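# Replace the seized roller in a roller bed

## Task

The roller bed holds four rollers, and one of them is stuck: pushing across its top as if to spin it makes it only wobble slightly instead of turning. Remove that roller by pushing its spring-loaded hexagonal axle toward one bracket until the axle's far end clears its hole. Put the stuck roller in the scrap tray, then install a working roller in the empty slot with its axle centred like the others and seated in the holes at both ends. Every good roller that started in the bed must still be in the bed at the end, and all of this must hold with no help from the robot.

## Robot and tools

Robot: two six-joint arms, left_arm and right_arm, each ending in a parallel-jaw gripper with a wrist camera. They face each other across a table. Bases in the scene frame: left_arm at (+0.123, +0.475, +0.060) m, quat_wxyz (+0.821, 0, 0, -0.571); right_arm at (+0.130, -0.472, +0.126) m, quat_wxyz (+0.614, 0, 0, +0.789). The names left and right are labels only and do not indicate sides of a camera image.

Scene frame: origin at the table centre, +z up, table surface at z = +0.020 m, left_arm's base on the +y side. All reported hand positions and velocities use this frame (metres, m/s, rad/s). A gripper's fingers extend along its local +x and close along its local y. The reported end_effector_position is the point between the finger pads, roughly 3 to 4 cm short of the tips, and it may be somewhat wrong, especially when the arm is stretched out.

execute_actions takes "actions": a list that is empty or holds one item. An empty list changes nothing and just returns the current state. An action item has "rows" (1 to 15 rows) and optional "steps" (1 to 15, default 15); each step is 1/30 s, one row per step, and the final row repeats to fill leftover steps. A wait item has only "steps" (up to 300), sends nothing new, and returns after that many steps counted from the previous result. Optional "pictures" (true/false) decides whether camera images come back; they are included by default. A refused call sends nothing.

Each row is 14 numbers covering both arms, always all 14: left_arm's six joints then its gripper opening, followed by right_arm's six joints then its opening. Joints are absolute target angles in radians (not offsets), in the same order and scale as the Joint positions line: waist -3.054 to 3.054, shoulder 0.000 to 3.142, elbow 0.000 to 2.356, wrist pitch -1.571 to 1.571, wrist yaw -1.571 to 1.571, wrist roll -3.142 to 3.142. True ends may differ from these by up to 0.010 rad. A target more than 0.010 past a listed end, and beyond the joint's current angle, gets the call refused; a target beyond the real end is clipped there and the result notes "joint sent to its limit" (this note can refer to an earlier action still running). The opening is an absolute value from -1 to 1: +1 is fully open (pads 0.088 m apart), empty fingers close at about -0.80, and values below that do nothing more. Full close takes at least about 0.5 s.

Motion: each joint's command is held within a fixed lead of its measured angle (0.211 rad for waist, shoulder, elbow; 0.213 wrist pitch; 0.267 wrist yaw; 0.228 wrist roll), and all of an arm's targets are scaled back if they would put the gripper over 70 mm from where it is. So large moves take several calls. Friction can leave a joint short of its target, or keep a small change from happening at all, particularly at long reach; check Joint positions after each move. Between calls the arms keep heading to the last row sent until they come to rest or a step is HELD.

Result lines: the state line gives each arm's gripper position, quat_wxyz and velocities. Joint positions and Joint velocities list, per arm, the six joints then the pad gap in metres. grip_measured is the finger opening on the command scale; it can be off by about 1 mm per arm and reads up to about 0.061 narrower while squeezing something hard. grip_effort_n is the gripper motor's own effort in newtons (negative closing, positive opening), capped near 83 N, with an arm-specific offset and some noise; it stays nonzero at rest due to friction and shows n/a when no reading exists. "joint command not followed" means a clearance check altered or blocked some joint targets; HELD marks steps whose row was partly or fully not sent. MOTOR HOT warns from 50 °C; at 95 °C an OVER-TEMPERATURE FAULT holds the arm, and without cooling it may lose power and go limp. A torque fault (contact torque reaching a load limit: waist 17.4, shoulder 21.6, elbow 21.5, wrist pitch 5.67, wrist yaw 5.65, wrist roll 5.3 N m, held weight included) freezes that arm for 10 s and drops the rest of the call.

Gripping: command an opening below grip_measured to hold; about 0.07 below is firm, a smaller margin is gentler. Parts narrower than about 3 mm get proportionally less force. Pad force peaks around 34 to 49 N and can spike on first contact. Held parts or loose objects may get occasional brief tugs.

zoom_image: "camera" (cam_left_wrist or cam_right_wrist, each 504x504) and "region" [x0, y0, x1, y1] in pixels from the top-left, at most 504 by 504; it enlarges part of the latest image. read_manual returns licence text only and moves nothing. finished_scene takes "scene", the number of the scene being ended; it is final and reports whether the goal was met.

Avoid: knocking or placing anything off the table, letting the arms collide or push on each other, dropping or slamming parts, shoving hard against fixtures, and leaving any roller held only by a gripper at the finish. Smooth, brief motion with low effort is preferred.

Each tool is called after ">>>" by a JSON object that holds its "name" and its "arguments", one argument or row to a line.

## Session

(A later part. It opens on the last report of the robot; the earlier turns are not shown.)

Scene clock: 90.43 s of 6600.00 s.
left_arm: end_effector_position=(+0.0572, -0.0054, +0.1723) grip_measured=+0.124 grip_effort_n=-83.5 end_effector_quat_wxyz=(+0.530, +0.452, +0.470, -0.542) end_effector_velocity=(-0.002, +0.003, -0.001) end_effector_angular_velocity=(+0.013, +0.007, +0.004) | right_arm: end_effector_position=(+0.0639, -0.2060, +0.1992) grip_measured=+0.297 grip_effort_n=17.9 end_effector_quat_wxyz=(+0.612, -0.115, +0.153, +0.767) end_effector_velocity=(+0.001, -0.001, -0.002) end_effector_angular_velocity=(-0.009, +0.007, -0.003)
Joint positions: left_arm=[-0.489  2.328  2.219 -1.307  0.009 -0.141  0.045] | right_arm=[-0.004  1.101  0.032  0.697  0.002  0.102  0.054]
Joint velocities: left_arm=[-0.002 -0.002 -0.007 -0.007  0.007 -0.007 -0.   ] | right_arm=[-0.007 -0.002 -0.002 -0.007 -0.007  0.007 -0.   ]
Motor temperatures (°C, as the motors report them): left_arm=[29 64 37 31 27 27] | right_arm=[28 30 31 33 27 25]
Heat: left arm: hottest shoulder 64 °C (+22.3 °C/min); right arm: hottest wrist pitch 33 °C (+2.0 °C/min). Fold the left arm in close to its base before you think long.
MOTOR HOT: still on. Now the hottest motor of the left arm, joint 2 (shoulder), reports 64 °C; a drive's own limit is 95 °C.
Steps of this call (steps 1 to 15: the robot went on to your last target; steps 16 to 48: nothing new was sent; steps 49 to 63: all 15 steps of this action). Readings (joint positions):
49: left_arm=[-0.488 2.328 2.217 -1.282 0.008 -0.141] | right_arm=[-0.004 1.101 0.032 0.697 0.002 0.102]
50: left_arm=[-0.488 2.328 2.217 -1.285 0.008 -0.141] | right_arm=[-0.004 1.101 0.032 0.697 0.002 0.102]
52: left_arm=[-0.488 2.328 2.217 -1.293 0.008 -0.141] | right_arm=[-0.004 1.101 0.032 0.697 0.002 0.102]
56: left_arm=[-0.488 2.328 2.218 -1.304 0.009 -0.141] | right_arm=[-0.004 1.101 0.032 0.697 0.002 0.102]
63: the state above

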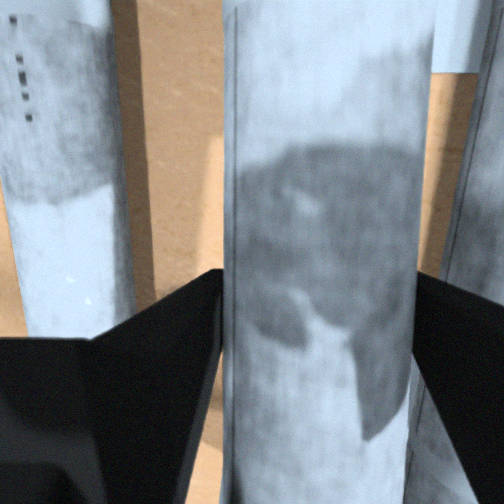

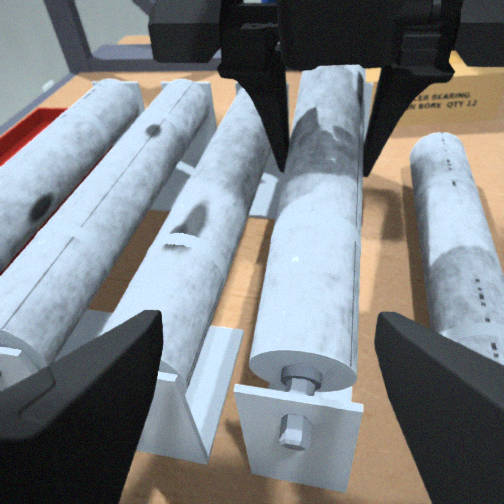

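>>> {"name": "execute_actions", "arguments": {
  "actions": [
    {"rows":[[-0.492,2.28,2.21,-1.35,0,-0.14,-0.03,0,1.1,0.03,0.7,0,0.1,0.3]]}
  ]
}}

Scene clock: 94.13 s of 6600.00 s.
left_arm: end_effector_position=(+0.0576, -0.0011, +0.1704) grip_measured=+0.124 grip_effort_n=-83.5 end_effector_quat_wxyz=(+0.526, +0.458, +0.475, -0.537) end_effector_velocity=(+0.003, +0.005, -0.000) end_effector_angular_velocity=(+0.019, -0.024, +0.008) | right_arm: end_effector_position=(+0.0639, -0.2060, +0.1992) grip_measured=+0.297 grip_effort_n=17.9 end_effector_quat_wxyz=(+0.612, -0.115, +0.153, +0.767) end_effector_velocity=(+0.002, -0.002, -0.005) end_effector_angular_velocity=(-0.019, -0.015, -0.007)
Joint positions: left_arm=[-0.489  2.328  2.213 -1.322  0.011 -0.141  0.045] | right_arm=[-0.004  1.101  0.032  0.697  0.002  0.102  0.054]
Joint velocities: left_arm=[-0.002 -0.002 -0.002 -0.022 -0.022 -0.007  0.   ] | right_arm=[-0.002 -0.002 -0.002 -0.022  0.007 -0.007  0.   ]
Motor temperatures (°C, as the motors report them): left_arm=[29 67 37 31 27 27] | right_arm=[28 29 31 33 27 25]
Heat: left arm: hottest shoulder 67 °C (+25.1 °C/min); right arm: hottest wrist pitch 33 °C (+1.0 °C/min). Fold the left arm in close to its base before you think long.
MOTOR HOT: still on. Now the hottest motor of the left arm, joint 2 (shoulder), reports 67 °C; a drive's own limit is 95 °C.
Steps of this call (steps 1 to 15: the robot went on to your last target; steps 16 to 90: nothing new was sent; then 0.20 s passed at rest; steps 91 to 105: all 15 steps of this action). Readings (joint positions):
91: left_arm=[-0.489 2.328 2.219 -1.308 0.009 -0.141] | right_arm=[-0.004 1.101 0.032 0.697 0.002 0.102]
92: left_arm=[-0.489 2.328 2.218 -1.312 0.010 -0.141] | right_arm=[-0.004 1.101 0.032 0.697 0.002 0.102]
94: left_arm=[-0.489 2.328 2.216 -1.319 0.011 -0.141] | right_arm=[-0.004 1.101 0.032 0.697 0.002 0.102]
98: left_arm=[-0.489 2.328 2.214 -1.321 0.011 -0.141] | right_arm=[-0.004 1.101 0.032 0.697 0.002 0.102]
105: the state above

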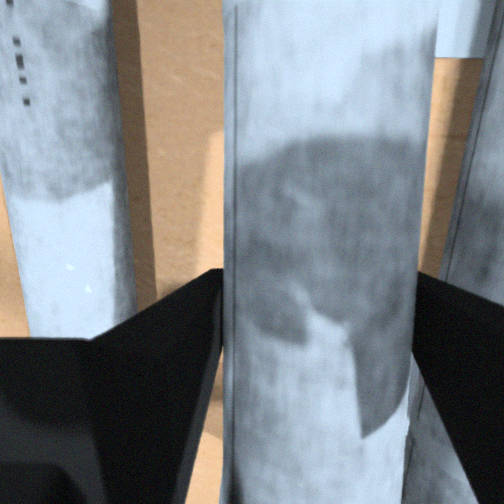

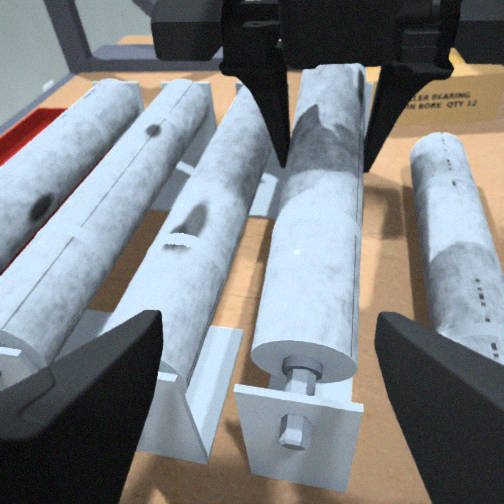

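>>> {"name": "execute_actions", "arguments": {
  "actions": [
    {"rows":[[-0.488,2.315,2.205,-1.34,0,-0.14,-0.03,0,1.1,0.03,0.7,0,0.1,0.3]]}
  ]
}}

Scene clock: 96.73 s of 6600.00 s.
left_arm: end_effector_position=(+0.0575, -0.0020, +0.1687) grip_measured=+0.124 grip_effort_n=-83.5 end_effector_quat_wxyz=(+0.526, +0.457, +0.474, -0.538) end_effector_velocity=(+0.000, +0.002, +0.000) end_effector_angular_velocity=(+0.006, -0.007, +0.006) | right_arm: end_effector_position=(+0.0639, -0.2060, +0.1992) grip_measured=+0.297 grip_effort_n=17.9 end_effector_quat_wxyz=(+0.612, -0.115, +0.153, +0.767) end_effector_velocity=(+0.002, -0.002, -0.005) end_effector_angular_velocity=(-0.011, -0.027, -0.001)
Joint positions: left_arm=[-0.489  2.33   2.21  -1.315  0.011 -0.141  0.045] | right_arm=[-0.004  1.101  0.032  0.697  0.002  0.102  0.054]
Joint velocities: left_arm=[-0.002 -0.002 -0.002 -0.007 -0.007 -0.007 -0.   ] | right_arm=[-0.002  0.002 -0.007 -0.007  0.007 -0.022  0.   ]
Motor temperatures (°C, as the motors report them): left_arm=[29 69 37 31 27 27] | right_arm=[28 29 31 34 27 25]
Heat: left arm: hottest shoulder 69 °C (+27.3 °C/min); right arm: hottest wrist pitch 34 °C (+2.0 °C/min). Fold the left arm in close to its base before you think long.
MOTOR HOT: still on. Now the hottest motor of the left arm, joint 2 (shoulder), reports 69 °C; a drive's own limit is 95 °C.
Steps of this call (steps 1 to 15: the robot went on to your last target; steps 16 to 63: nothing new was sent; steps 64 to 78: all 15 steps of this action). Readings (joint positions):
64: left_arm=[-0.489 2.328 2.213 -1.322 0.011 -0.141] | right_arm=[-0.004 1.101 0.032 0.697 0.002 0.102]
65: left_arm=[-0.489 2.328 2.212 -1.322 0.011 -0.141] | right_arm=[-0.004 1.101 0.032 0.697 0.002 0.102]
67: left_arm=[-0.489 2.328 2.211 -1.320 0.011 -0.141] | right_arm=[-0.004 1.101 0.032 0.697 0.002 0.102]
71: left_arm=[-0.489 2.329 2.210 -1.317 0.011 -0.141] | right_arm=[-0.004 1.101 0.032 0.697 0.002 0.102]
78: the state above

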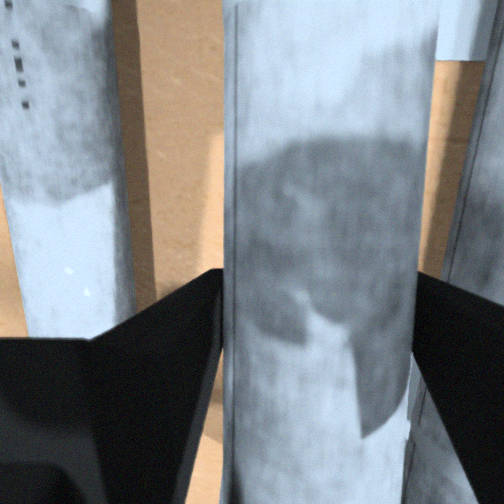

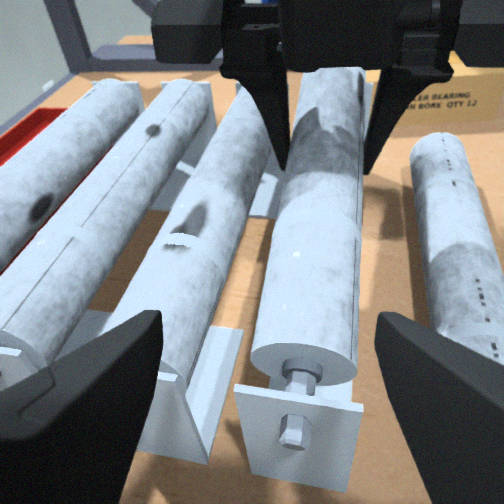

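>>> {"name": "execute_actions", "arguments": {
  "actions": [
    {"rows":[[-0.478,2.315,2.19,-1.33,0.04,-0.14,-0.03,0,1.1,0.03,0.7,0,0.1,0.3]]}
  ]
}}

Scene clock: 99.30 s of 6600.00 s.
left_arm: end_effector_position=(+0.0590, +0.0069, +0.1580) grip_measured=+0.124 grip_effort_n=-83.5 end_effector_quat_wxyz=(+0.511, +0.465, +0.494, -0.528) end_effector_velocity=(-0.000, -0.003, -0.001) end_effector_angular_velocity=(-0.017, -0.003, +0.020) | right_arm: end_effector_position=(+0.0639, -0.2060, +0.1992) grip_measured=+0.297 grip_effort_n=17.9 end_effector_quat_wxyz=(+0.612, -0.115, +0.153, +0.767) end_effector_velocity=(-0.002, -0.002, -0.002) end_effector_angular_velocity=(-0.004, -0.014, +0.026)
Joint positions: left_arm=[-0.48   2.335  2.181 -1.331  0.035 -0.139  0.045] | right_arm=[-0.004  1.101  0.032  0.697  0.002  0.102  0.054]
Joint velocities: left_arm=[-0.002 -0.002 -0.007  0.022 -0.007 -0.022 -0.   ] | right_arm=[-0.002 -0.002 -0.002 -0.007 -0.022 -0.022 -0.   ]
Motor temperatures (°C, as the motors report them): left_arm=[29 69 37 31 27 27] | right_arm=[28 29 31 34 27 25]
Heat: left arm: hottest shoulder 69 °C (+27.0 °C/min); right arm: hottest wrist pitch 34 °C (+1.0 °C/min). Fold the left arm in close to its base before you think long.
MOTOR HOT: still on. Now the hottest motor of the left arm, joint 2 (shoulder), reports 69 °C; a drive's own limit is 95 °C.
Steps of this call (steps 1 to 15: the robot went on to your last target; steps 16 to 62: nothing new was sent; steps 63 to 77: all 15 steps of this action). Readings (joint positions):
63: left_arm=[-0.488 2.330 2.209 -1.314 0.011 -0.141] | right_arm=[-0.004 1.101 0.032 0.697 0.002 0.102]
64: left_arm=[-0.487 2.330 2.206 -1.312 0.016 -0.141] | right_arm=[-0.004 1.101 0.032 0.697 0.002 0.102]
66: left_arm=[-0.483 2.330 2.202 -1.308 0.024 -0.140] | right_arm=[-0.004 1.101 0.032 0.697 0.002 0.102]
70: left_arm=[-0.481 2.330 2.188 -1.341 0.031 -0.139] | right_arm=[-0.004 1.101 0.032 0.697 0.002 0.102]
77: the state above

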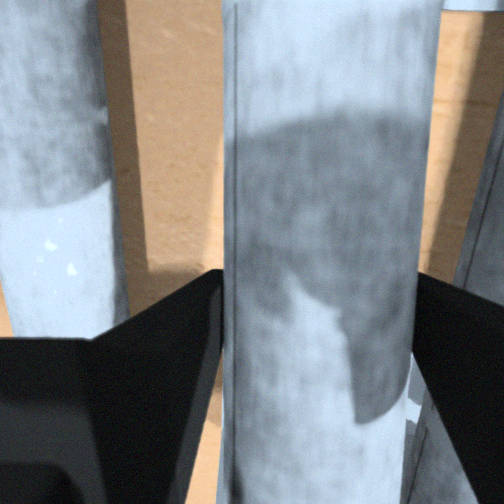

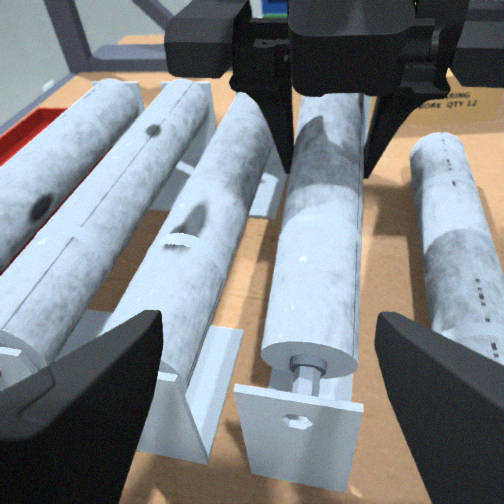

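>>> {"name": "execute_actions", "arguments": {
  "actions": [
    {"rows":[[-0.49,2.0,1.95,-1.3,0,-0.14,-0.03,0.5,0.9,0.5,-0.1,0,0,0.8]]}
  ],
  "pictures": false
}}

>>> {"name": "execute_actions", "arguments": {
  "actions": [
    {"rows":[[-0.8,1.95,1.95,-1.15,0,-0.4,-0.03,0.78,1.3,0.9,-0.15,0,0,0.8]]}
  ],
  "pictures": false
}}

>>> {"name": "execute_actions", "arguments": {
  "actions": [
    {"rows":[[-1.1,2.05,1.95,-0.95,0,-0.58,-0.03,0.78,1.3,0.9,-0.15,0,0,0.8]]}
  ]
}}

Scene clock: 107.63 s of 6600.00 s.
left_arm: end_effector_position=(+0.0663, +0.0525, +0.2295) grip_measured=+0.124 grip_effort_n=-83.5 end_effector_quat_wxyz=(+0.540, +0.440, +0.458, -0.552) end_effector_velocity=(-0.001, +0.006, -0.009) end_effector_angular_velocity=(+0.035, -0.013, -0.013) | right_arm: end_effector_position=(-0.0739, -0.2387, +0.3142) grip_measured=+0.791 grip_effort_n=17.9 end_effector_quat_wxyz=(+0.407, -0.153, +0.072, +0.897) end_effector_velocity=(-0.023, -0.112, -0.111) end_effector_angular_velocity=(-0.713, -0.665, +0.310)
Joint positions: left_arm=[-0.488  2.023  1.953 -1.305  0.003 -0.139  0.045] | right_arm=[ 0.469  0.905  0.466  0.098 -0.002  0.005  0.078]
Joint velocities: left_arm=[-0.007  0.002 -0.027 -0.007 -0.007  0.007 -0.   ] | right_arm=[ 0.291 -0.095  0.33  -1.399 -0.007 -0.037  0.002]
Motor temperatures (°C, as the motors report them): left_arm=[29 71 37 31 27 27] | right_arm=[28 29 31 35 27 25]
Heat: left arm: hottest shoulder 71 °C (+27.4 °C/min); right arm: hottest wrist pitch 35 °C (+3.0 °C/min). Fold the left arm in close to its base before you think long.
MOTOR HOT: still on. Now the hottest motor of the left arm, joint 2 (shoulder), reports 71 °C; a drive's own limit is 95 °C.
Steps of this call (steps 1 to 15: the robot went on to your last target; steps 16 to 130: nothing new was sent; then 3.50 s passed at rest; steps 131 to 145: all 15 steps of this action). Readings (joint positions):
131: left_arm=[-0.480 2.324 2.158 -1.315 0.035 -0.139] | right_arm=[0.006 1.088 0.042 0.674 0.008 0.094]
132: left_arm=[-0.481 2.292 2.106 -1.289 0.028 -0.139] | right_arm=[0.038 1.063 0.060 0.628 0.008 0.077]
134: left_arm=[-0.484 2.230 2.024 -1.316 0.014 -0.139] | right_arm=[0.108 1.013 0.115 0.566 0.005 0.053]
138: left_arm=[-0.486 2.117 1.954 -1.311 0.007 -0.139] | right_arm=[0.256 0.948 0.259 0.417 0.005 0.024]
145: the state above

Scene clock: 108.13 s of 6600.00 s.
left_arm: end_effector_position=(-0.0803, +0.0716, +0.2428) grip_measured=+0.124 grip_effort_n=-83.5 end_effector_quat_wxyz=(+0.512, +0.395, +0.435, -0.627) end_effector_velocity=(+0.034, -0.011, +0.022) end_effector_angular_velocity=(-0.062, -0.023, +0.154) | right_arm: end_effector_position=(-0.1941, -0.2739, +0.3256) grip_measured=+0.797 grip_effort_n=17.9 end_effector_quat_wxyz=(+0.260, -0.262, +0.075, +0.926) end_effector_velocity=(-0.016, -0.004, -0.015) end_effector_angular_velocity=(-0.051, -0.040, +0.022)
Joint positions: left_arm=[-0.818  1.999  1.937 -1.162  0.013 -0.389  0.045] | right_arm=[ 0.773  1.285  0.877 -0.145 -0.002  0.002  0.078]
Joint velocities: left_arm=[ 0.051 -0.051  0.002 -0.007 -0.081 -0.081 -0.001] | right_arm=[ 0.027  0.081  0.042 -0.022 -0.007  0.022 -0.   ]
Motor temperatures (°C, as the motors report them): left_arm=[29 71 37 31 27 27] | right_arm=[28 29 31 35 27 25]
Heat: left arm: hottest shoulder 71 °C (+27.2 °C/min); right arm: hottest wrist pitch 35 °C (+3.0 °C/min). Fold the left arm in close to its base before you think long.
MOTOR HOT: still on. Now the hottest motor of the left arm, joint 2 (shoulder), reports 71 °C; a drive's own limit is 95 °C.
Steps of this call (steps 1 to 15: all 15 steps of this action). Readings (joint positions):
1: left_arm=[-0.492 2.022 1.951 -1.298 -0.004 -0.156] | right_arm=[0.487 0.921 0.489 0.042 0.006 0.005]
2: left_arm=[-0.509 2.021 1.944 -1.276 -0.023 -0.198] | right_arm=[0.531 0.963 0.528 -0.009 0.010 0.005]
4: left_arm=[-0.560 2.021 1.938 -1.227 -0.022 -0.265] | right_arm=[0.626 1.069 0.615 -0.070 0.003 0.003]
8: left_arm=[-0.698 2.015 1.937 -1.185 -0.007 -0.340] | right_arm=[0.744 1.233 0.784 -0.125 -0.002 0.002]
15: the state above

Scene clock: 108.63 s of 6600.00 s.
left_arm: end_effector_position=(-0.2227, +0.1206, +0.2236) grip_measured=+0.124 grip_effort_n=-83.5 end_effector_quat_wxyz=(+0.449, +0.373, +0.421, -0.694) end_effector_velocity=(+0.004, +0.000, -0.002) end_effector_angular_velocity=(+0.025, +0.007, +0.065) | right_arm: end_effector_position=(-0.1957, -0.2743, +0.3237) grip_measured=+0.797 grip_effort_n=17.9 end_effector_quat_wxyz=(+0.259, -0.266, +0.076, +0.925) end_effector_velocity=(+0.000, -0.003, -0.002) end_effector_angular_velocity=(-0.002, -0.007, +0.013)
Joint positions: left_arm=[-1.124  2.075  1.933 -0.969  0.013 -0.57   0.045] | right_arm=[ 0.776  1.294  0.882 -0.149 -0.002  0.002  0.078]
Joint velocities: left_arm=[ 0.002 -0.002 -0.007 -0.007 -0.007 -0.066 -0.   ] | right_arm=[ 0.002 -0.002 -0.002 -0.007 -0.007 -0.007 -0.   ]
Motor temperatures (°C, as the motors report them): left_arm=[29 71 37 31 27 27] | right_arm=[28 29 31 35 27 25]
Heat: left arm: hottest shoulder 71 °C (+27.4 °C/min); right arm: hottest wrist pitch 35 °C (+3.0 °C/min). Fold the left arm in close to its base before you think long.
MOTOR HOT: still on. Now the hottest motor of the left arm, joint 2 (shoulder), reports 71 °C; a drive's own limit is 95 °C.
Steps of this call (steps 1 to 15: all 15 steps of this action). Readings (joint positions):
1: left_arm=[-0.819 1.999 1.936 -1.156 0.004 -0.403] | right_arm=[0.774 1.288 0.878 -0.146 -0.002 0.002]
2: left_arm=[-0.830 2.002 1.934 -1.133 -0.020 -0.434] | right_arm=[0.774 1.290 0.878 -0.147 -0.002 0.002]
4: left_arm=[-0.870 2.016 1.934 -1.059 -0.025 -0.481] | right_arm=[0.775 1.293 0.878 -0.149 -0.002 0.002]
8: left_arm=[-0.994 2.049 1.934 -1.010 -0.012 -0.536] | right_arm=[0.776 1.294 0.880 -0.149 -0.002 0.002]
15: the state above

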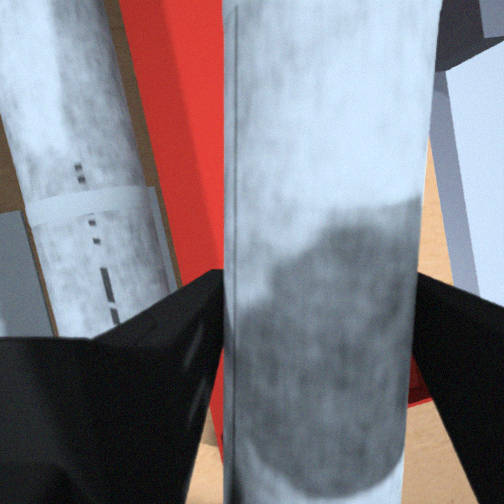

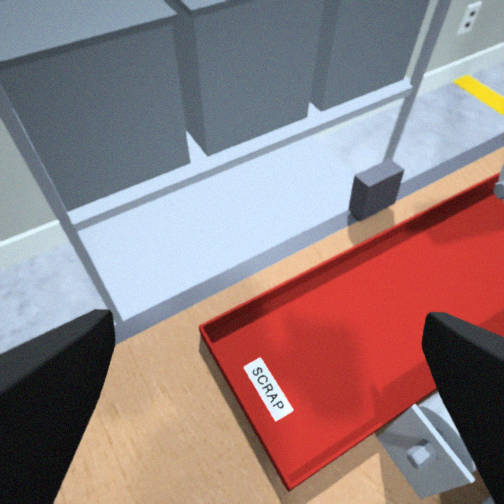

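>>> {"name": "execute_actions", "arguments": {
  "actions": [
    {"rows":[[-1.085,2.2,2.08,-0.75,0,-0.64,-0.03,1.05,1.5,1.0,0,0.9,0,1]]}
  ],
  "pictures": false
}}

>>> {"name": "execute_actions", "arguments": {
  "actions": [
    {"rows":[[-1.076,2.37,2.15,-0.55,0,-0.68,-0.03,1.05,1.5,1.0,0,0.9,0,1]]}
  ]
}}

Scene clock: 113.70 s of 6600.00 s.
left_arm: end_effector_position=(-0.2489, +0.0587, +0.2068) grip_measured=+0.124 grip_effort_n=-83.5 end_effector_quat_wxyz=(+0.476, +0.286, +0.431, -0.711) end_effector_velocity=(-0.011, -0.012, +0.023) end_effector_angular_velocity=(-0.067, +0.068, +0.020) | right_arm: end_effector_position=(-0.2142, -0.2581, +0.3421) grip_measured=+0.983 grip_effort_n=17.9 end_effector_quat_wxyz=(+0.509, -0.244, -0.068, +0.823) end_effector_velocity=(+0.065, +0.044, +0.048) end_effector_angular_velocity=(+0.294, -0.053, -0.499)
Joint positions: left_arm=[-1.085  2.227  2.037 -0.768 -0.001 -0.635  0.045] | right_arm=[ 1.043  1.492  0.982 -0.004  0.828  0.001  0.087]
Joint velocities: left_arm=[-0.002 -0.002  0.042  0.051 -0.007 -0.022 -0.   ] | right_arm=[-0.002 -0.002  0.037  0.007  0.579 -0.022  0.001]
Motor temperatures (°C, as the motors report them): left_arm=[29 71 38 32 27 27] | right_arm=[28 29 32 35 27 25]
Heat: left arm: hottest shoulder 71 °C (+25.1 °C/min); right arm: hottest wrist pitch 35 °C (+3.0 °C/min). Fold the left arm in close to its base before you think long.
MOTOR HOT: still on. Now the hottest motor of the left arm, joint 2 (shoulder), reports 71 °C; a drive's own limit is 95 °C.
Steps of this call (steps 1 to 30: the robot went on to your last target; steps 31 to 137: nothing new was sent; steps 138 to 152: all 15 steps of this action). Readings (joint positions):
138: left_arm=[-1.099 2.084 1.940 -0.958 -0.002 -0.582] | right_arm=[0.788 1.313 0.889 -0.141 0.035 0.002]
139: left_arm=[-1.098 2.105 1.958 -0.932 -0.002 -0.596] | right_arm=[0.826 1.348 0.908 -0.102 0.113 0.002]
141: left_arm=[-1.095 2.157 2.004 -0.810 0.001 -0.616] | right_arm=[0.920 1.427 0.959 -0.047 0.229 0.002]
145: left_arm=[-1.088 2.208 2.036 -0.788 -0.001 -0.631] | right_arm=[1.035 1.483 0.969 -0.021 0.469 0.001]
152: the state above

Scene clock: 114.20 s of 6600.00 s.
left_arm: end_effector_position=(-0.2825, +0.0178, +0.1676) grip_measured=+0.124 grip_effort_n=-83.5 end_effector_quat_wxyz=(+0.477, +0.229, +0.435, -0.729) end_effector_velocity=(-0.000, -0.010, +0.013) end_effector_angular_velocity=(-0.021, +0.046, +0.024) | right_arm: end_effector_position=(-0.2070, -0.2545, +0.3453) grip_measured=+0.986 grip_effort_n=17.9 end_effector_quat_wxyz=(+0.535, -0.242, -0.077, +0.806) end_effector_velocity=(+0.003, +0.003, -0.000) end_effector_angular_velocity=(+0.006, -0.005, -0.011)
Joint positions: left_arm=[-1.08   2.401  2.119 -0.564  0.001 -0.676  0.045] | right_arm=[ 1.046  1.494  0.983 -0.003  0.896  0.001  0.087]
Joint velocities: left_arm=[ 0.012 -0.002  0.022  0.022  0.007 -0.022  0.   ] | right_arm=[-0.007 -0.002 -0.007  0.007  0.007 -0.007 -0.   ]
Motor temperatures (°C, as the motors report them): left_arm=[29 72 38 32 27 27] | right_arm=[28 29 32 35 27 25]
Heat: left arm: hottest shoulder 72 °C (+26.4 °C/min); right arm: hottest wrist pitch 35 °C (+3.0 °C/min). Fold the left arm in close to its base before you think long.
MOTOR HOT: still on. Now the hottest motor of the left arm, joint 2 (shoulder), reports 72 °C; a drive's own limit is 95 °C.
Steps of this call (steps 1 to 15: all 15 steps of this action). Readings (joint positions):
1: left_arm=[-1.085 2.240 2.045 -0.761 -0.001 -0.640] | right_arm=[1.043 1.492 0.983 -0.004 0.846 0.001]
2: left_arm=[-1.085 2.260 2.061 -0.723 -0.001 -0.650] | right_arm=[1.043 1.492 0.983 -0.004 0.860 0.001]
4: left_arm=[-1.083 2.316 2.102 -0.603 0.001 -0.663] | right_arm=[1.044 1.493 0.983 -0.004 0.877 0.001]
8: left_arm=[-1.080 2.374 2.118 -0.592 -0.000 -0.672] | right_arm=[1.046 1.494 0.983 -0.004 0.891 0.001]
15: the state above

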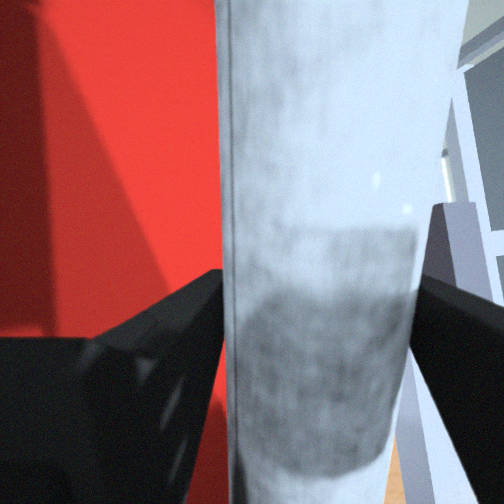

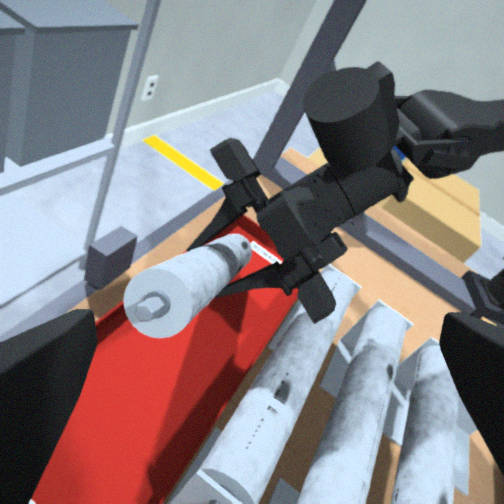

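>>> {"name": "execute_actions", "arguments": {
  "actions": [
    {"rows":[[-1.18,2.42,2.16,-0.52,-0.42,-0.42,-0.03,1.05,1.5,1.0,0,0.9,0,1]]}
  ]
}}

Scene clock: 117.17 s of 6600.00 s.
left_arm: end_effector_position=(-0.2879, +0.0213, +0.1624) grip_measured=+0.124 grip_effort_n=-83.5 end_effector_quat_wxyz=(+0.565, +0.291, +0.231, -0.736) end_effector_velocity=(+0.037, -0.029, -0.003) end_effector_angular_velocity=(-0.029, -0.061, +0.090) | right_arm: end_effector_position=(-0.2070, -0.2545, +0.3454) grip_measured=+0.986 grip_effort_n=17.9 end_effector_quat_wxyz=(+0.535, -0.242, -0.077, +0.806) end_effector_velocity=(-0.003, -0.002, -0.000) end_effector_angular_velocity=(-0.006, +0.003, +0.024)
Joint positions: left_arm=[-1.186  2.437  2.128 -0.537 -0.397 -0.427  0.045] | right_arm=[ 1.046  1.494  0.983 -0.003  0.897  0.001  0.087]
Joint velocities: left_arm=[ 0.061  0.007 -0.002 -0.007 -0.066  0.022 -0.   ] | right_arm=[ 0.002 -0.002 -0.002  0.007 -0.022 -0.007 -0.   ]
Motor temperatures (°C, as the motors report them): left_arm=[29 73 39 33 27 27] | right_arm=[28 29 33 35 27 25]
Heat: left arm: hottest shoulder 73 °C (+26.5 °C/min); right arm: hottest wrist pitch 35 °C (+3.1 °C/min). Fold the left arm in close to its base before you think long.
MOTOR HOT: still on. Now the hottest motor of the left arm, joint 2 (shoulder), reports 73 °C; a drive's own limit is 95 °C.
Steps of this call (steps 1 to 15: the robot went on to your last target; steps 16 to 74: nothing new was sent; steps 75 to 89: all 15 steps of this action). Readings (joint positions):
75: left_arm=[-1.081 2.403 2.119 -0.565 -0.017 -0.658] | right_arm=[1.046 1.494 0.983 -0.003 0.897 0.001]
76: left_arm=[-1.095 2.407 2.120 -0.557 -0.091 -0.614] | right_arm=[1.046 1.494 0.983 -0.003 0.897 0.001]
78: left_arm=[-1.127 2.417 2.126 -0.541 -0.218 -0.515] | right_arm=[1.046 1.494 0.983 -0.003 0.897 0.001]
82: left_arm=[-1.178 2.428 2.128 -0.538 -0.346 -0.450] | right_arm=[1.046 1.494 0.983 -0.003 0.897 0.001]
89: the state above

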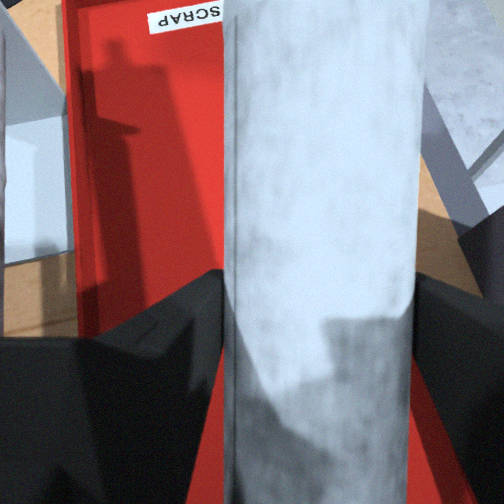

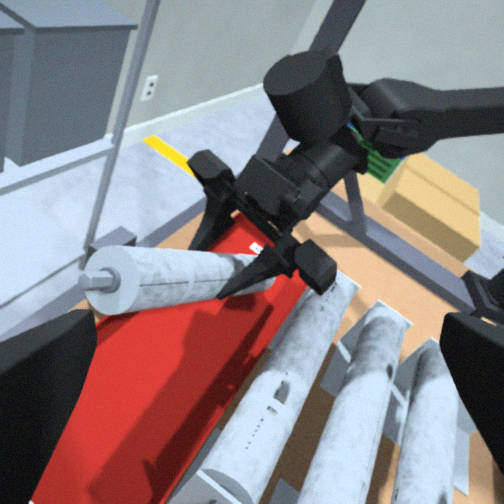

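>>> {"name": "execute_actions", "arguments": {
  "actions": [
    {"rows":[[-1.235,2.49,2.17,-0.52,-0.58,-0.54,-0.03,1.05,1.5,1.0,0,0.9,0,1]]}
  ]
}}

>>> {"name": "execute_actions", "arguments": {
  "actions": [
    {"rows":[[-1.235,2.54,2.14,-0.47,-0.58,-0.54,-0.03,1.05,1.5,1.0,0,0.9,0,1]]}
  ]
}}

Scene clock: 120.50 s of 6600.00 s.
left_arm: end_effector_position=(-0.2936, +0.0301, +0.1314) grip_measured=+0.124 grip_effort_n=-83.5 end_effector_quat_wxyz=(+0.620, +0.283, +0.221, -0.698) end_effector_velocity=(+0.013, -0.005, +0.003) end_effector_angular_velocity=(-0.039, -0.023, +0.077) | right_arm: end_effector_position=(-0.2070, -0.2545, +0.3454) grip_measured=+0.986 grip_effort_n=17.9 end_effector_quat_wxyz=(+0.535, -0.242, -0.077, +0.806) end_effector_velocity=(+0.006, +0.001, -0.004) end_effector_angular_velocity=(+0.005, -0.035, -0.019)
Joint positions: left_arm=[-1.238  2.514  2.143 -0.534 -0.554 -0.535  0.045] | right_arm=[ 1.046  1.494  0.983 -0.003  0.897  0.001  0.087]
Joint velocities: left_arm=[ 0.002 -0.002 -0.007 -0.007 -0.081 -0.037 -0.   ] | right_arm=[-0.002 -0.002 -0.007 -0.022  0.022 -0.007  0.   ]
Motor temperatures (°C, as the motors report them): left_arm=[29 74 39 34 27 27] | right_arm=[28 29 33 35 27 25]
Heat: left arm: hottest shoulder 74 °C (+26.4 °C/min); right arm: hottest wrist pitch 35 °C (+4.1 °C/min). Fold the left arm in close to its base before you think long.
MOTOR HOT: still on. Now the hottest motor of the left arm, joint 2 (shoulder), reports 74 °C; a drive's own limit is 95 °C.
Steps of this call (steps 1 to 15: the robot went on to your last target; steps 16 to 85: nothing new was sent; steps 86 to 100: all 15 steps of this action). Readings (joint positions):
86: left_arm=[-1.180 2.442 2.129 -0.536 -0.414 -0.433] | right_arm=[1.046 1.494 0.983 -0.003 0.897 0.001]
87: left_arm=[-1.188 2.451 2.134 -0.534 -0.462 -0.455] | right_arm=[1.046 1.494 0.983 -0.003 0.897 0.001]
89: left_arm=[-1.203 2.469 2.142 -0.530 -0.522 -0.495] | right_arm=[1.046 1.494 0.983 -0.003 0.897 0.001]
93: left_arm=[-1.225 2.495 2.143 -0.531 -0.546 -0.524] | right_arm=[1.046 1.494 0.983 -0.003 0.897 0.001]
100: the state above

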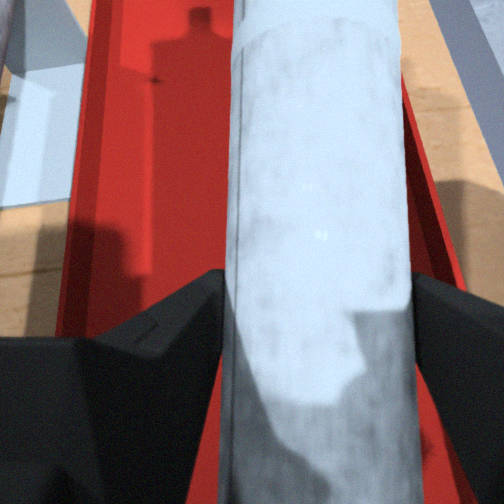

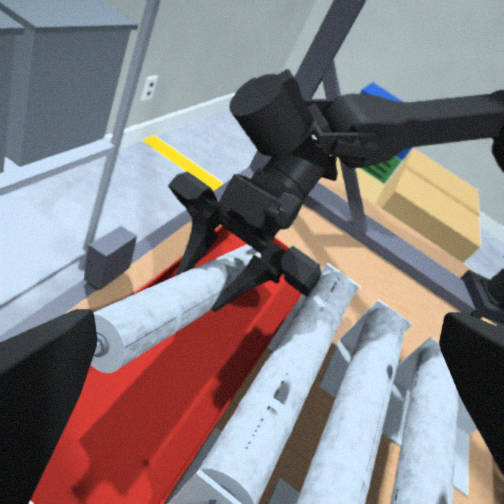

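Scene clock: 121.00 s of 6600.00 s.
left_arm: end_effector_position=(-0.2933, +0.0269, +0.1045) grip_measured=+0.124 grip_effort_n=-83.5 end_effector_quat_wxyz=(+0.624, +0.287, +0.220, -0.692) end_effector_velocity=(-0.001, +0.002, -0.001) end_effector_angular_velocity=(+0.010, +0.003, -0.002) | right_arm: end_effector_position=(-0.2070, -0.2545, +0.3454) grip_measured=+0.986 grip_effort_n=17.9 end_effector_quat_wxyz=(+0.535, -0.242, -0.077, +0.806) end_effector_velocity=(+0.001, +0.000, -0.002) end_effector_angular_velocity=(-0.003, -0.013, +0.006)
Joint positions: left_arm=[-1.235  2.562  2.128 -0.485 -0.563 -0.537  0.045] | right_arm=[ 1.046  1.494  0.983 -0.003  0.897  0.001  0.087]
Joint velocities: left_arm=[-0.002 -0.002 -0.002 -0.007  0.007 -0.007 -0.   ] | right_arm=[-0.002 -0.002 -0.002 -0.007 -0.007 -0.007 -0.   ]
Motor temperatures (°C, as the motors report them): left_arm=[29 74 39 34 27 27] | right_arm=[28 29 33 35 27 25]
Heat: left arm: hottest shoulder 74 °C (+26.1 °C/min); right arm: hottest wrist pitch 35 °C (+4.0 °C/min). Fold the left arm in close to its base before you think long.
MOTOR HOT: still on. Now the hottest motor of the left arm, joint 2 (shoulder), reports 74 °C; a drive's own limit is 95 °C.
Steps of this call (steps 1 to 15: all 15 steps of this action). Readings (joint positions):
1: left_arm=[-1.238 2.517 2.143 -0.531 -0.557 -0.535] | right_arm=[1.046 1.494 0.983 -0.003 0.897 0.001]
2: left_arm=[-1.238 2.521 2.142 -0.518 -0.562 -0.535] | right_arm=[1.046 1.494 0.983 -0.003 0.897 0.001]
4: left_arm=[-1.237 2.529 2.142 -0.495 -0.563 -0.535] | right_arm=[1.046 1.494 0.983 -0.003 0.897 0.001]
8: left_arm=[-1.236 2.545 2.137 -0.487 -0.563 -0.537] | right_arm=[1.046 1.494 0.983 -0.003 0.897 0.001]
15: the state above

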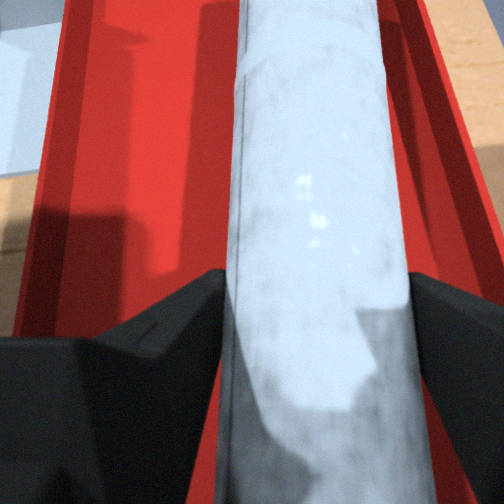

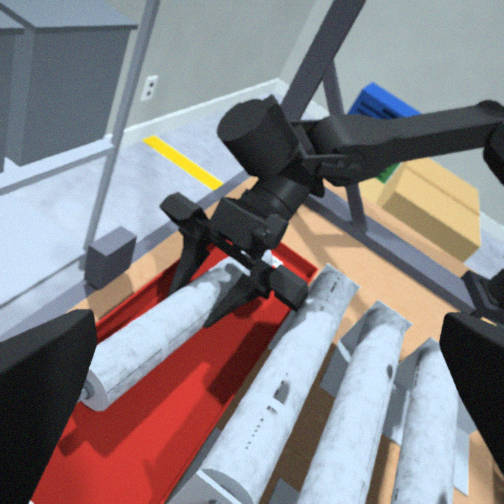

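>>> {"name": "execute_actions", "arguments": {
  "actions": [
    {"rows":[[-1.232,2.585,2.14,-0.44,-0.58,-0.54,-0.03,1.05,1.5,1.0,0,0.9,0,1]]}
  ]
}}

>>> {"name": "execute_actions", "arguments": {
  "actions": [
    {"rows":[[-1.232,2.585,2.14,-0.44,-0.58,-0.54,0.4,1.05,1.5,1.0,0,0.9,0,1]],"steps":8}
  ],
  "pictures": false
}}

>>> {"name": "execute_actions", "arguments": {
  "actions": [
    {"rows":[[-1.24,2.1,2.0,-0.9,-0.5,-0.54,0.5,1.05,1.5,1.0,0,0.9,0,1]]}
  ]
}}

Scene clock: 124.63 s of 6600.00 s.
left_arm: end_effector_position=(-0.2956, +0.0240, +0.0980) grip_measured=+0.124 grip_effort_n=-83.5 end_effector_quat_wxyz=(+0.626, +0.280, +0.219, -0.694) end_effector_velocity=(-0.001, +0.000, +0.002) end_effector_angular_velocity=(-0.010, -0.003, -0.003) | right_arm: end_effector_position=(-0.2070, -0.2545, +0.3454) grip_measured=+0.986 grip_effort_n=17.9 end_effector_quat_wxyz=(+0.535, -0.242, -0.077, +0.806) end_effector_velocity=(-0.000, -0.001, -0.004) end_effector_angular_velocity=(-0.011, -0.015, +0.019)
Joint positions: left_arm=[-1.235  2.58   2.128 -0.453 -0.568 -0.539  0.045] | right_arm=[ 1.046  1.494  0.983 -0.003  0.897  0.001  0.087]
Joint velocities: left_arm=[-0.002 -0.002 -0.002  0.007 -0.007  0.007  0.   ] | right_arm=[-0.002 -0.002 -0.007 -0.007 -0.022 -0.007  0.   ]
Motor temperatures (°C, as the motors report them): left_arm=[29 75 39 35 27 27] | right_arm=[28 29 34 35 27 25]
Heat: left arm: hottest shoulder 75 °C (+25.3 °C/min); right arm: hottest wrist pitch 35 °C (+4.0 °C/min). Fold the left arm in close to its base before you think long.
MOTOR HOT: still on. Now the hottest motor of the left arm, joint 2 (shoulder), reports 75 °C; a drive's own limit is 95 °C.
Steps of this call (steps 1 to 15: the robot went on to your last target; steps 16 to 90: nothing new was sent; then 0.13 s passed at rest; steps 91 to 105: all 15 steps of this action). Readings (joint positions):
91: left_arm=[-1.235 2.564 2.128 -0.483 -0.563 -0.537] | right_arm=[1.046 1.494 0.983 -0.003 0.897 0.001]
92: left_arm=[-1.235 2.568 2.128 -0.475 -0.563 -0.537] | right_arm=[1.046 1.494 0.983 -0.003 0.897 0.001]
94: left_arm=[-1.235 2.576 2.128 -0.459 -0.567 -0.537] | right_arm=[1.046 1.494 0.983 -0.003 0.897 0.001]
98: left_arm=[-1.235 2.579 2.128 -0.454 -0.568 -0.539] | right_arm=[1.046 1.494 0.983 -0.003 0.897 0.001]
105: the state above

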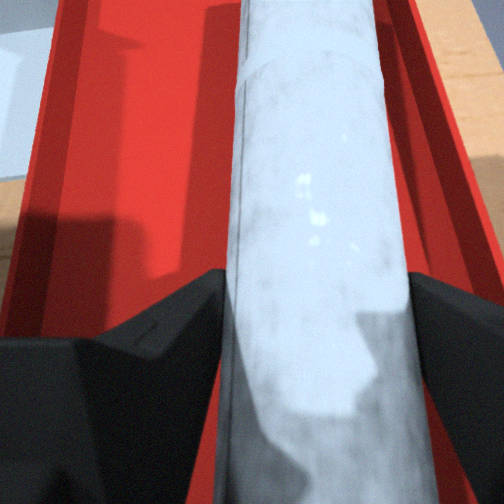

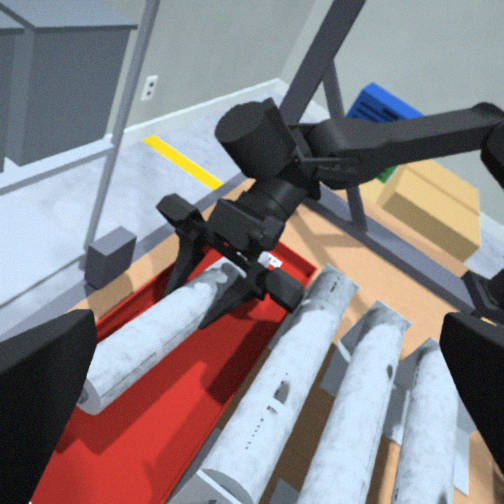

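Scene clock: 124.90 s of 6600.00 s.
left_arm: end_effector_position=(-0.2969, +0.0201, +0.1033) grip_measured=+0.356 grip_effort_n=16.5 end_effector_quat_wxyz=(+0.631, +0.268, +0.217, -0.695) end_effector_velocity=(+0.002, +0.002, -0.002) end_effector_angular_velocity=(+0.004, -0.007, +0.007) | right_arm: end_effector_position=(-0.2070, -0.2545, +0.3454) grip_measured=+0.986 grip_effort_n=17.9 end_effector_quat_wxyz=(+0.535, -0.242, -0.077, +0.806) end_effector_velocity=(-0.002, -0.001, -0.004) end_effector_angular_velocity=(-0.011, -0.015, +0.019)
Joint positions: left_arm=[-1.234  2.581  2.138 -0.438 -0.578 -0.539  0.056] | right_arm=[ 1.046  1.494  0.983 -0.003  0.897  0.001  0.087]
Joint velocities: left_arm=[-0.002 -0.002 -0.007 -0.007 -0.007 -0.007  0.017] | right_arm=[-0.002  0.002 -0.002 -0.007 -0.022 -0.007  0.   ]
Motor temperatures (°C, as the motors report them): left_arm=[29 75 39 35 27 27] | right_arm=[28 29 34 35 27 25]
Heat: left arm: hottest shoulder 75 °C (+25.2 °C/min); right arm: hottest wrist pitch 35 °C (+4.0 °C/min). Fold the left arm in close to its base before you think long.
MOTOR HOT: still on. Now the hottest motor of the left arm, joint 2 (shoulder), reports 75 °C; a drive's own limit is 95 °C.
Steps of this call (steps 1 to 8: all 8 steps of this action). Readings (joint positions):
1: left_arm=[-1.235 2.580 2.128 -0.452 -0.568 -0.539] | right_arm=[1.046 1.494 0.983 -0.003 0.897 0.001]
2: left_arm=[-1.235 2.581 2.128 -0.450 -0.570 -0.539] | right_arm=[1.046 1.494 0.983 -0.003 0.897 0.001]
4: left_arm=[-1.235 2.581 2.129 -0.442 -0.577 -0.539] | right_arm=[1.046 1.494 0.983 -0.003 0.897 0.001]
8: the state above

Scene clock: 125.40 s of 6600.00 s.
left_arm: end_effector_position=(-0.2314, +0.0897, +0.2640) grip_measured=+0.496 grip_effort_n=16.0 end_effector_quat_wxyz=(+0.603, +0.313, +0.234, -0.696) end_effector_velocity=(+0.058, +0.053, +0.206) end_effector_angular_velocity=(-0.160, +0.211, -0.006) | right_arm: end_effector_position=(-0.2070, -0.2545, +0.3454) grip_measured=+0.986 grip_effort_n=17.9 end_effector_quat_wxyz=(+0.535, -0.242, -0.077, +0.806) end_effector_velocity=(+0.002, -0.000, -0.002) end_effector_angular_velocity=(+0.001, -0.026, +0.011)
Joint positions: left_arm=[-1.239  2.11   2.021 -0.874 -0.508 -0.537  0.063] | right_arm=[ 1.046  1.494  0.983 -0.003  0.897  0.001  0.087]
Joint velocities: left_arm=[-0.007 -0.462 -0.002 -0.198  0.007 -0.007  0.001] | right_arm=[-0.002 -0.007 -0.007 -0.007 -0.007 -0.022 -0.   ]
Motor temperatures (°C, as the motors report them): left_arm=[29 76 39 34 27 27] | right_arm=[28 29 34 35 27 25]
Heat: left arm: hottest shoulder 76 °C (+25.8 °C/min); right arm: hottest wrist pitch 35 °C (+4.1 °C/min). Fold the left arm in close to its base before you think long.
MOTOR HOT: still on. Now the hottest motor of the left arm, joint 2 (shoulder), reports 76 °C; a drive's own limit is 95 °C.
Steps of this call (steps 1 to 15: all 15 steps of this action). Readings (joint positions):
1: left_arm=[-1.234 2.568 2.129 -0.449 -0.570 -0.539] | right_arm=[1.046 1.494 0.983 -0.003 0.897 0.001]
2: left_arm=[-1.236 2.537 2.098 -0.497 -0.527 -0.537] | right_arm=[1.046 1.494 0.983 -0.003 0.897 0.001]
4: left_arm=[-1.257 2.468 2.056 -0.607 -0.514 -0.537] | right_arm=[1.046 1.494 0.983 -0.003 0.897 0.001]
8: left_arm=[-1.256 2.323 2.029 -0.756 -0.512 -0.537] | right_arm=[1.046 1.494 0.983 -0.003 0.897 0.001]
15: the state above

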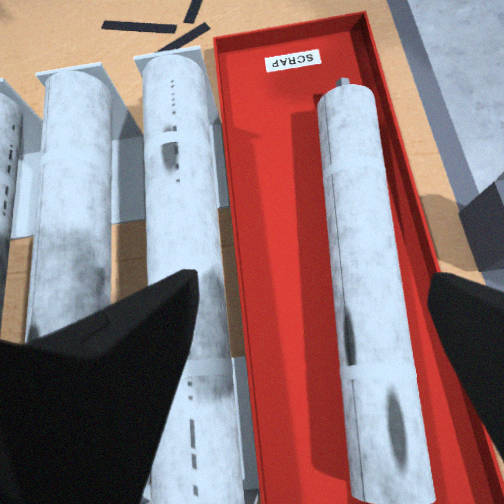

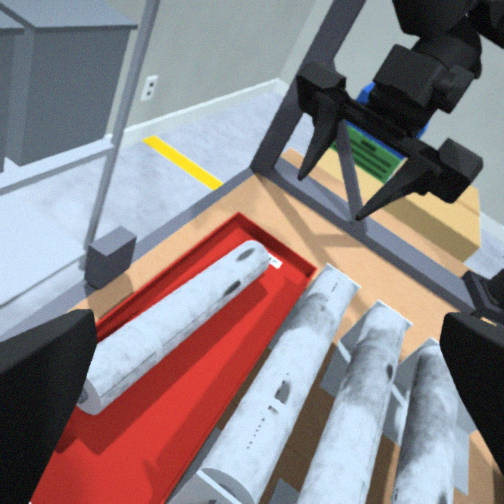

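>>> {"name": "execute_actions", "arguments": {
  "actions": [
    {"rows":[[-0.3,1.2,1.2,-0.85,0,0.05,0.5,0.3,1.1,0.5,0,0,-0.08,-0.2]]}
  ],
  "pictures": false
}}

>>> {"name": "execute_actions", "arguments": {
  "actions": [
    {"rows":[[-0.3,1.2,1.2,-0.85,0,0.05,0.5,-0.32,1.3,0.3,0,0,-0.08,-0.2]]}
  ],
  "pictures": false
}}

>>> {"name": "execute_actions", "arguments": {
  "actions": [
    {"rows":[[-0.3,1.2,1.2,-0.85,0,0.05,0.5,-0.32,1.72,0.27,0.44,0,-0.08,-0.2]]}
  ],
  "pictures": false
}}

>>> {"name": "execute_actions", "arguments": {
  "actions": [
    {"steps":10}
  ]
}}

Scene clock: 132.33 s of 6600.00 s.
left_arm: end_effector_position=(-0.0058, +0.0974, +0.2837) grip_measured=+0.498 grip_effort_n=16.0 end_effector_quat_wxyz=(+0.527, +0.376, +0.264, -0.715) end_effector_velocity=(+0.503, +0.125, +0.016) end_effector_angular_velocity=(-0.046, -0.076, +0.731) | right_arm: end_effector_position=(-0.0483, -0.2057, +0.2538) grip_measured=-0.182 grip_effort_n=-13.3 end_effector_quat_wxyz=(+0.457, -0.289, +0.093, +0.836) end_effector_velocity=(+0.183, +0.094, -0.013) end_effector_angular_velocity=(-0.175, +0.252, -0.436)
Joint positions: left_arm=[-0.697  1.583  1.48  -0.851 -0.034 -0.016  0.063] | right_arm=[ 0.38   1.122  0.52  -0.005  0.081 -0.076  0.03 ]
Joint velocities: left_arm=[ 1.145 -1.082 -1.043 -0.007  0.168  0.388 -0.   ] | right_arm=[-0.891 -0.12  -0.105 -0.007 -0.549 -0.007 -0.008]
Motor temperatures (°C, as the motors report them): left_arm=[29 73 38 34 27 27] | right_arm=[28 30 34 35 27 25]
Heat: left arm: hottest shoulder 73 °C (+18.3 °C/min); right arm: hottest wrist pitch 35 °C (+4.1 °C/min). Fold the left arm in close to its base before you think long.
MOTOR HOT: still on. Now the hottest motor of the left arm, joint 2 (shoulder), reports 73 °C; a drive's own limit is 95 °C.
Steps of this call (steps 1 to 30: the robot went on to your last target; steps 31 to 90: nothing new was sent; then 3.43 s passed at rest; steps 91 to 105: all 15 steps of this action). Readings (joint positions):
91: left_arm=[-1.234 2.081 1.995 -0.888 -0.482 -0.518] | right_arm=[1.037 1.478 0.968 0.004 0.862 -0.010]
92: left_arm=[-1.216 2.053 1.955 -0.877 -0.414 -0.473] | right_arm=[1.005 1.443 0.931 0.007 0.785 -0.027]
94: left_arm=[-1.148 1.990 1.873 -0.875 -0.314 -0.387] | right_arm=[0.909 1.352 0.839 -0.001 0.679 -0.049]
98: left_arm=[-0.971 1.840 1.721 -0.859 -0.137 -0.215] | right_arm=[0.705 1.180 0.663 -0.000 0.443 -0.068]
105: the state above

Scene clock: 132.83 s of 6600.00 s.
left_arm: end_effector_position=(+0.1382, +0.1593, +0.3117) grip_measured=+0.498 grip_effort_n=16.0 end_effector_quat_wxyz=(+0.655, +0.296, +0.278, -0.637) end_effector_velocity=(+0.016, +0.012, -0.036) end_effector_angular_velocity=(+0.095, +0.015, +0.057) | right_arm: end_effector_position=(+0.1176, -0.2166, +0.1324) grip_measured=-0.197 grip_effort_n=-13.7 end_effector_quat_wxyz=(+0.596, -0.365, +0.298, +0.650) end_effector_velocity=(+0.322, +0.006, -0.011) end_effector_angular_velocity=(-0.047, +0.004, -1.242)
Joint positions: left_arm=[-0.31   1.205  1.219 -0.85  -0.004  0.045  0.063] | right_arm=[-0.197  1.291  0.314 -0.002  0.005 -0.077  0.029]
Joint velocities: left_arm=[ 0.056 -0.007 -0.095 -0.007  0.007 -0.007 -0.   ] | right_arm=[-1.272  0.022 -0.017 -0.007 -0.022 -0.022 -0.   ]
Motor temperatures (°C, as the motors report them): left_arm=[29 72 38 34 27 27] | right_arm=[28 30 34 35 27 25]
Heat: left arm: hottest shoulder 72 °C (+17.1 °C/min); right arm: hottest wrist pitch 35 °C (+4.0 °C/min). Fold the left arm in close to its base before you think long.
MOTOR HOT: still on. Now the hottest motor of the left arm, joint 2 (shoulder), reports 72 °C; a drive's own limit is 95 °C.
Steps of this call (steps 1 to 15: all 15 steps of this action). Readings (joint positions):
1: left_arm=[-0.659 1.546 1.444 -0.851 -0.029 -0.004] | right_arm=[0.354 1.126 0.511 0.000 0.066 -0.076]
2: left_arm=[-0.619 1.509 1.408 -0.850 -0.024 0.006] | right_arm=[0.331 1.137 0.498 0.012 0.058 -0.076]
4: left_arm=[-0.537 1.432 1.337 -0.850 -0.017 0.021] | right_arm=[0.284 1.172 0.462 0.007 0.045 -0.076]
8: left_arm=[-0.373 1.287 1.247 -0.851 -0.010 0.037] | right_arm=[0.147 1.246 0.372 0.000 0.019 -0.077]
15: the state above

Scene clock: 133.33 s of 6600.00 s.
left_arm: end_effector_position=(+0.1403, +0.1602, +0.3085) grip_measured=+0.498 grip_effort_n=16.0 end_effector_quat_wxyz=(+0.656, +0.297, +0.282, -0.634) end_effector_velocity=(+0.002, +0.002, -0.003) end_effector_angular_velocity=(+0.013, -0.011, +0.018) | right_arm: end_effector_position=(+0.1482, -0.2057, +0.0727) grip_measured=-0.197 grip_effort_n=-13.7 end_effector_quat_wxyz=(+0.628, -0.354, +0.327, +0.611) end_effector_velocity=(+0.004, -0.001, -0.011) end_effector_angular_velocity=(-0.013, -0.009, -0.010)
Joint positions: left_arm=[-0.302  1.205  1.211 -0.85  -0.003  0.047  0.063] | right_arm=[-0.315  1.706  0.277  0.427  0.003 -0.078  0.029]
Joint velocities: left_arm=[-0.002 -0.002 -0.007 -0.007 -0.022 -0.007 -0.   ] | right_arm=[-0.012  0.076 -0.002  0.066  0.007 -0.007 -0.   ]
Motor temperatures (°C, as the motors report them): left_arm=[29 72 38 34 27 27] | right_arm=[28 30 34 35 27 25]
Heat: left arm: hottest shoulder 72 °C (+16.2 °C/min); right arm: hottest wrist pitch 35 °C (+4.1 °C/min). Fold the left arm in close to its base before you think long.
MOTOR HOT: still on. Now the hottest motor of the left arm, joint 2 (shoulder), reports 72 °C; a drive's own limit is 95 °C.
Steps of this call (steps 1 to 15: all 15 steps of this action). Readings (joint positions):
1: left_arm=[-0.308 1.205 1.216 -0.850 -0.004 0.046] | right_arm=[-0.235 1.309 0.311 0.019 0.006 -0.077]
2: left_arm=[-0.306 1.205 1.213 -0.850 -0.004 0.046] | right_arm=[-0.260 1.351 0.305 0.084 0.006 -0.077]
4: left_arm=[-0.304 1.205 1.211 -0.850 -0.003 0.046] | right_arm=[-0.288 1.455 0.298 0.179 0.005 -0.077]
8: left_arm=[-0.303 1.205 1.211 -0.850 -0.003 0.047] | right_arm=[-0.308 1.634 0.281 0.349 0.003 -0.078]
15: the state above

Scene clock: 133.67 s of 6600.00 s.
left_arm: end_effector_position=(+0.1403, +0.1602, +0.3085) grip_measured=+0.498 grip_effort_n=16.0 end_effector_quat_wxyz=(+0.656, +0.297, +0.282, -0.634) end_effector_velocity=(-0.003, -0.001, +0.001) end_effector_angular_velocity=(-0.007, +0.000, -0.018) | right_arm: end_effector_position=(+0.1485, -0.2053, +0.0718) grip_measured=-0.197 grip_effort_n=-13.7 end_effector_quat_wxyz=(+0.628, -0.353, +0.327, +0.611) end_effector_velocity=(-0.003, -0.003, -0.002) end_effector_angular_velocity=(-0.011, +0.015, +0.016)
Joint positions: left_arm=[-0.302  1.205  1.211 -0.85  -0.003  0.047  0.063] | right_arm=[-0.316  1.715  0.277  0.436  0.003 -0.078  0.029]
Joint velocities: left_arm=[-0.007 -0.002 -0.002  0.007  0.007  0.007 -0.   ] | right_arm=[-0.002  0.002 -0.002 -0.007 -0.022 -0.007 -0.   ]
Motor temperatures (°C, as the motors report them): left_arm=[29 72 38 34 27 27] | right_arm=[28 30 34 35 27 25]
Heat: left arm: hottest shoulder 72 °C (+16.1 °C/min); right arm: hottest wrist pitch 35 °C (+4.0 °C/min). Fold the left arm in close to its base before you think long.
MOTOR HOT: still on. Now the hottest motor of the left arm, joint 2 (shoulder), reports 72 °C; a drive's own limit is 95 °C.
Steps of this call (steps 1 to 10: the robot went on to your last target). Readings (joint positions):
1: left_arm=[-0.302 1.205 1.211 -0.850 -0.003 0.047] | right_arm=[-0.316 1.709 0.277 0.429 0.003 -0.078]
2: left_arm=[-0.302 1.205 1.211 -0.850 -0.003 0.047] | right_arm=[-0.316 1.711 0.277 0.431 0.003 -0.078]
4: left_arm=[-0.302 1.205 1.211 -0.850 -0.003 0.047] | right_arm=[-0.316 1.713 0.277 0.434 0.003 -0.078]
8: left_arm=[-0.302 1.205 1.211 -0.850 -0.003 0.047] | right_arm=[-0.316 1.714 0.277 0.436 0.003 -0.078]
10: the state above

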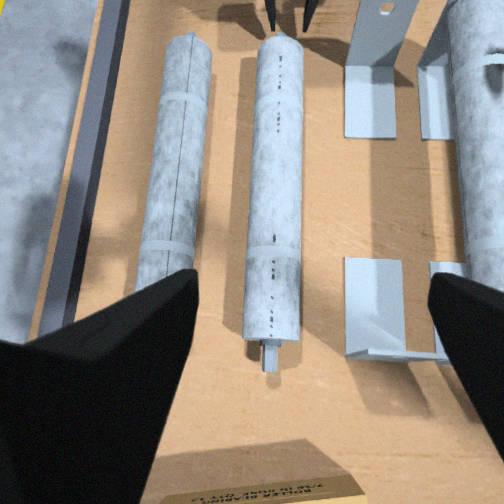

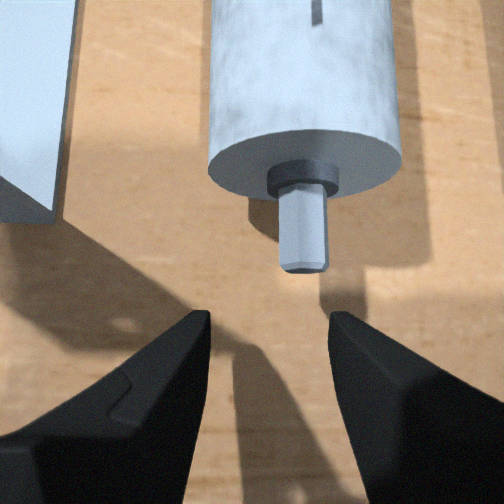

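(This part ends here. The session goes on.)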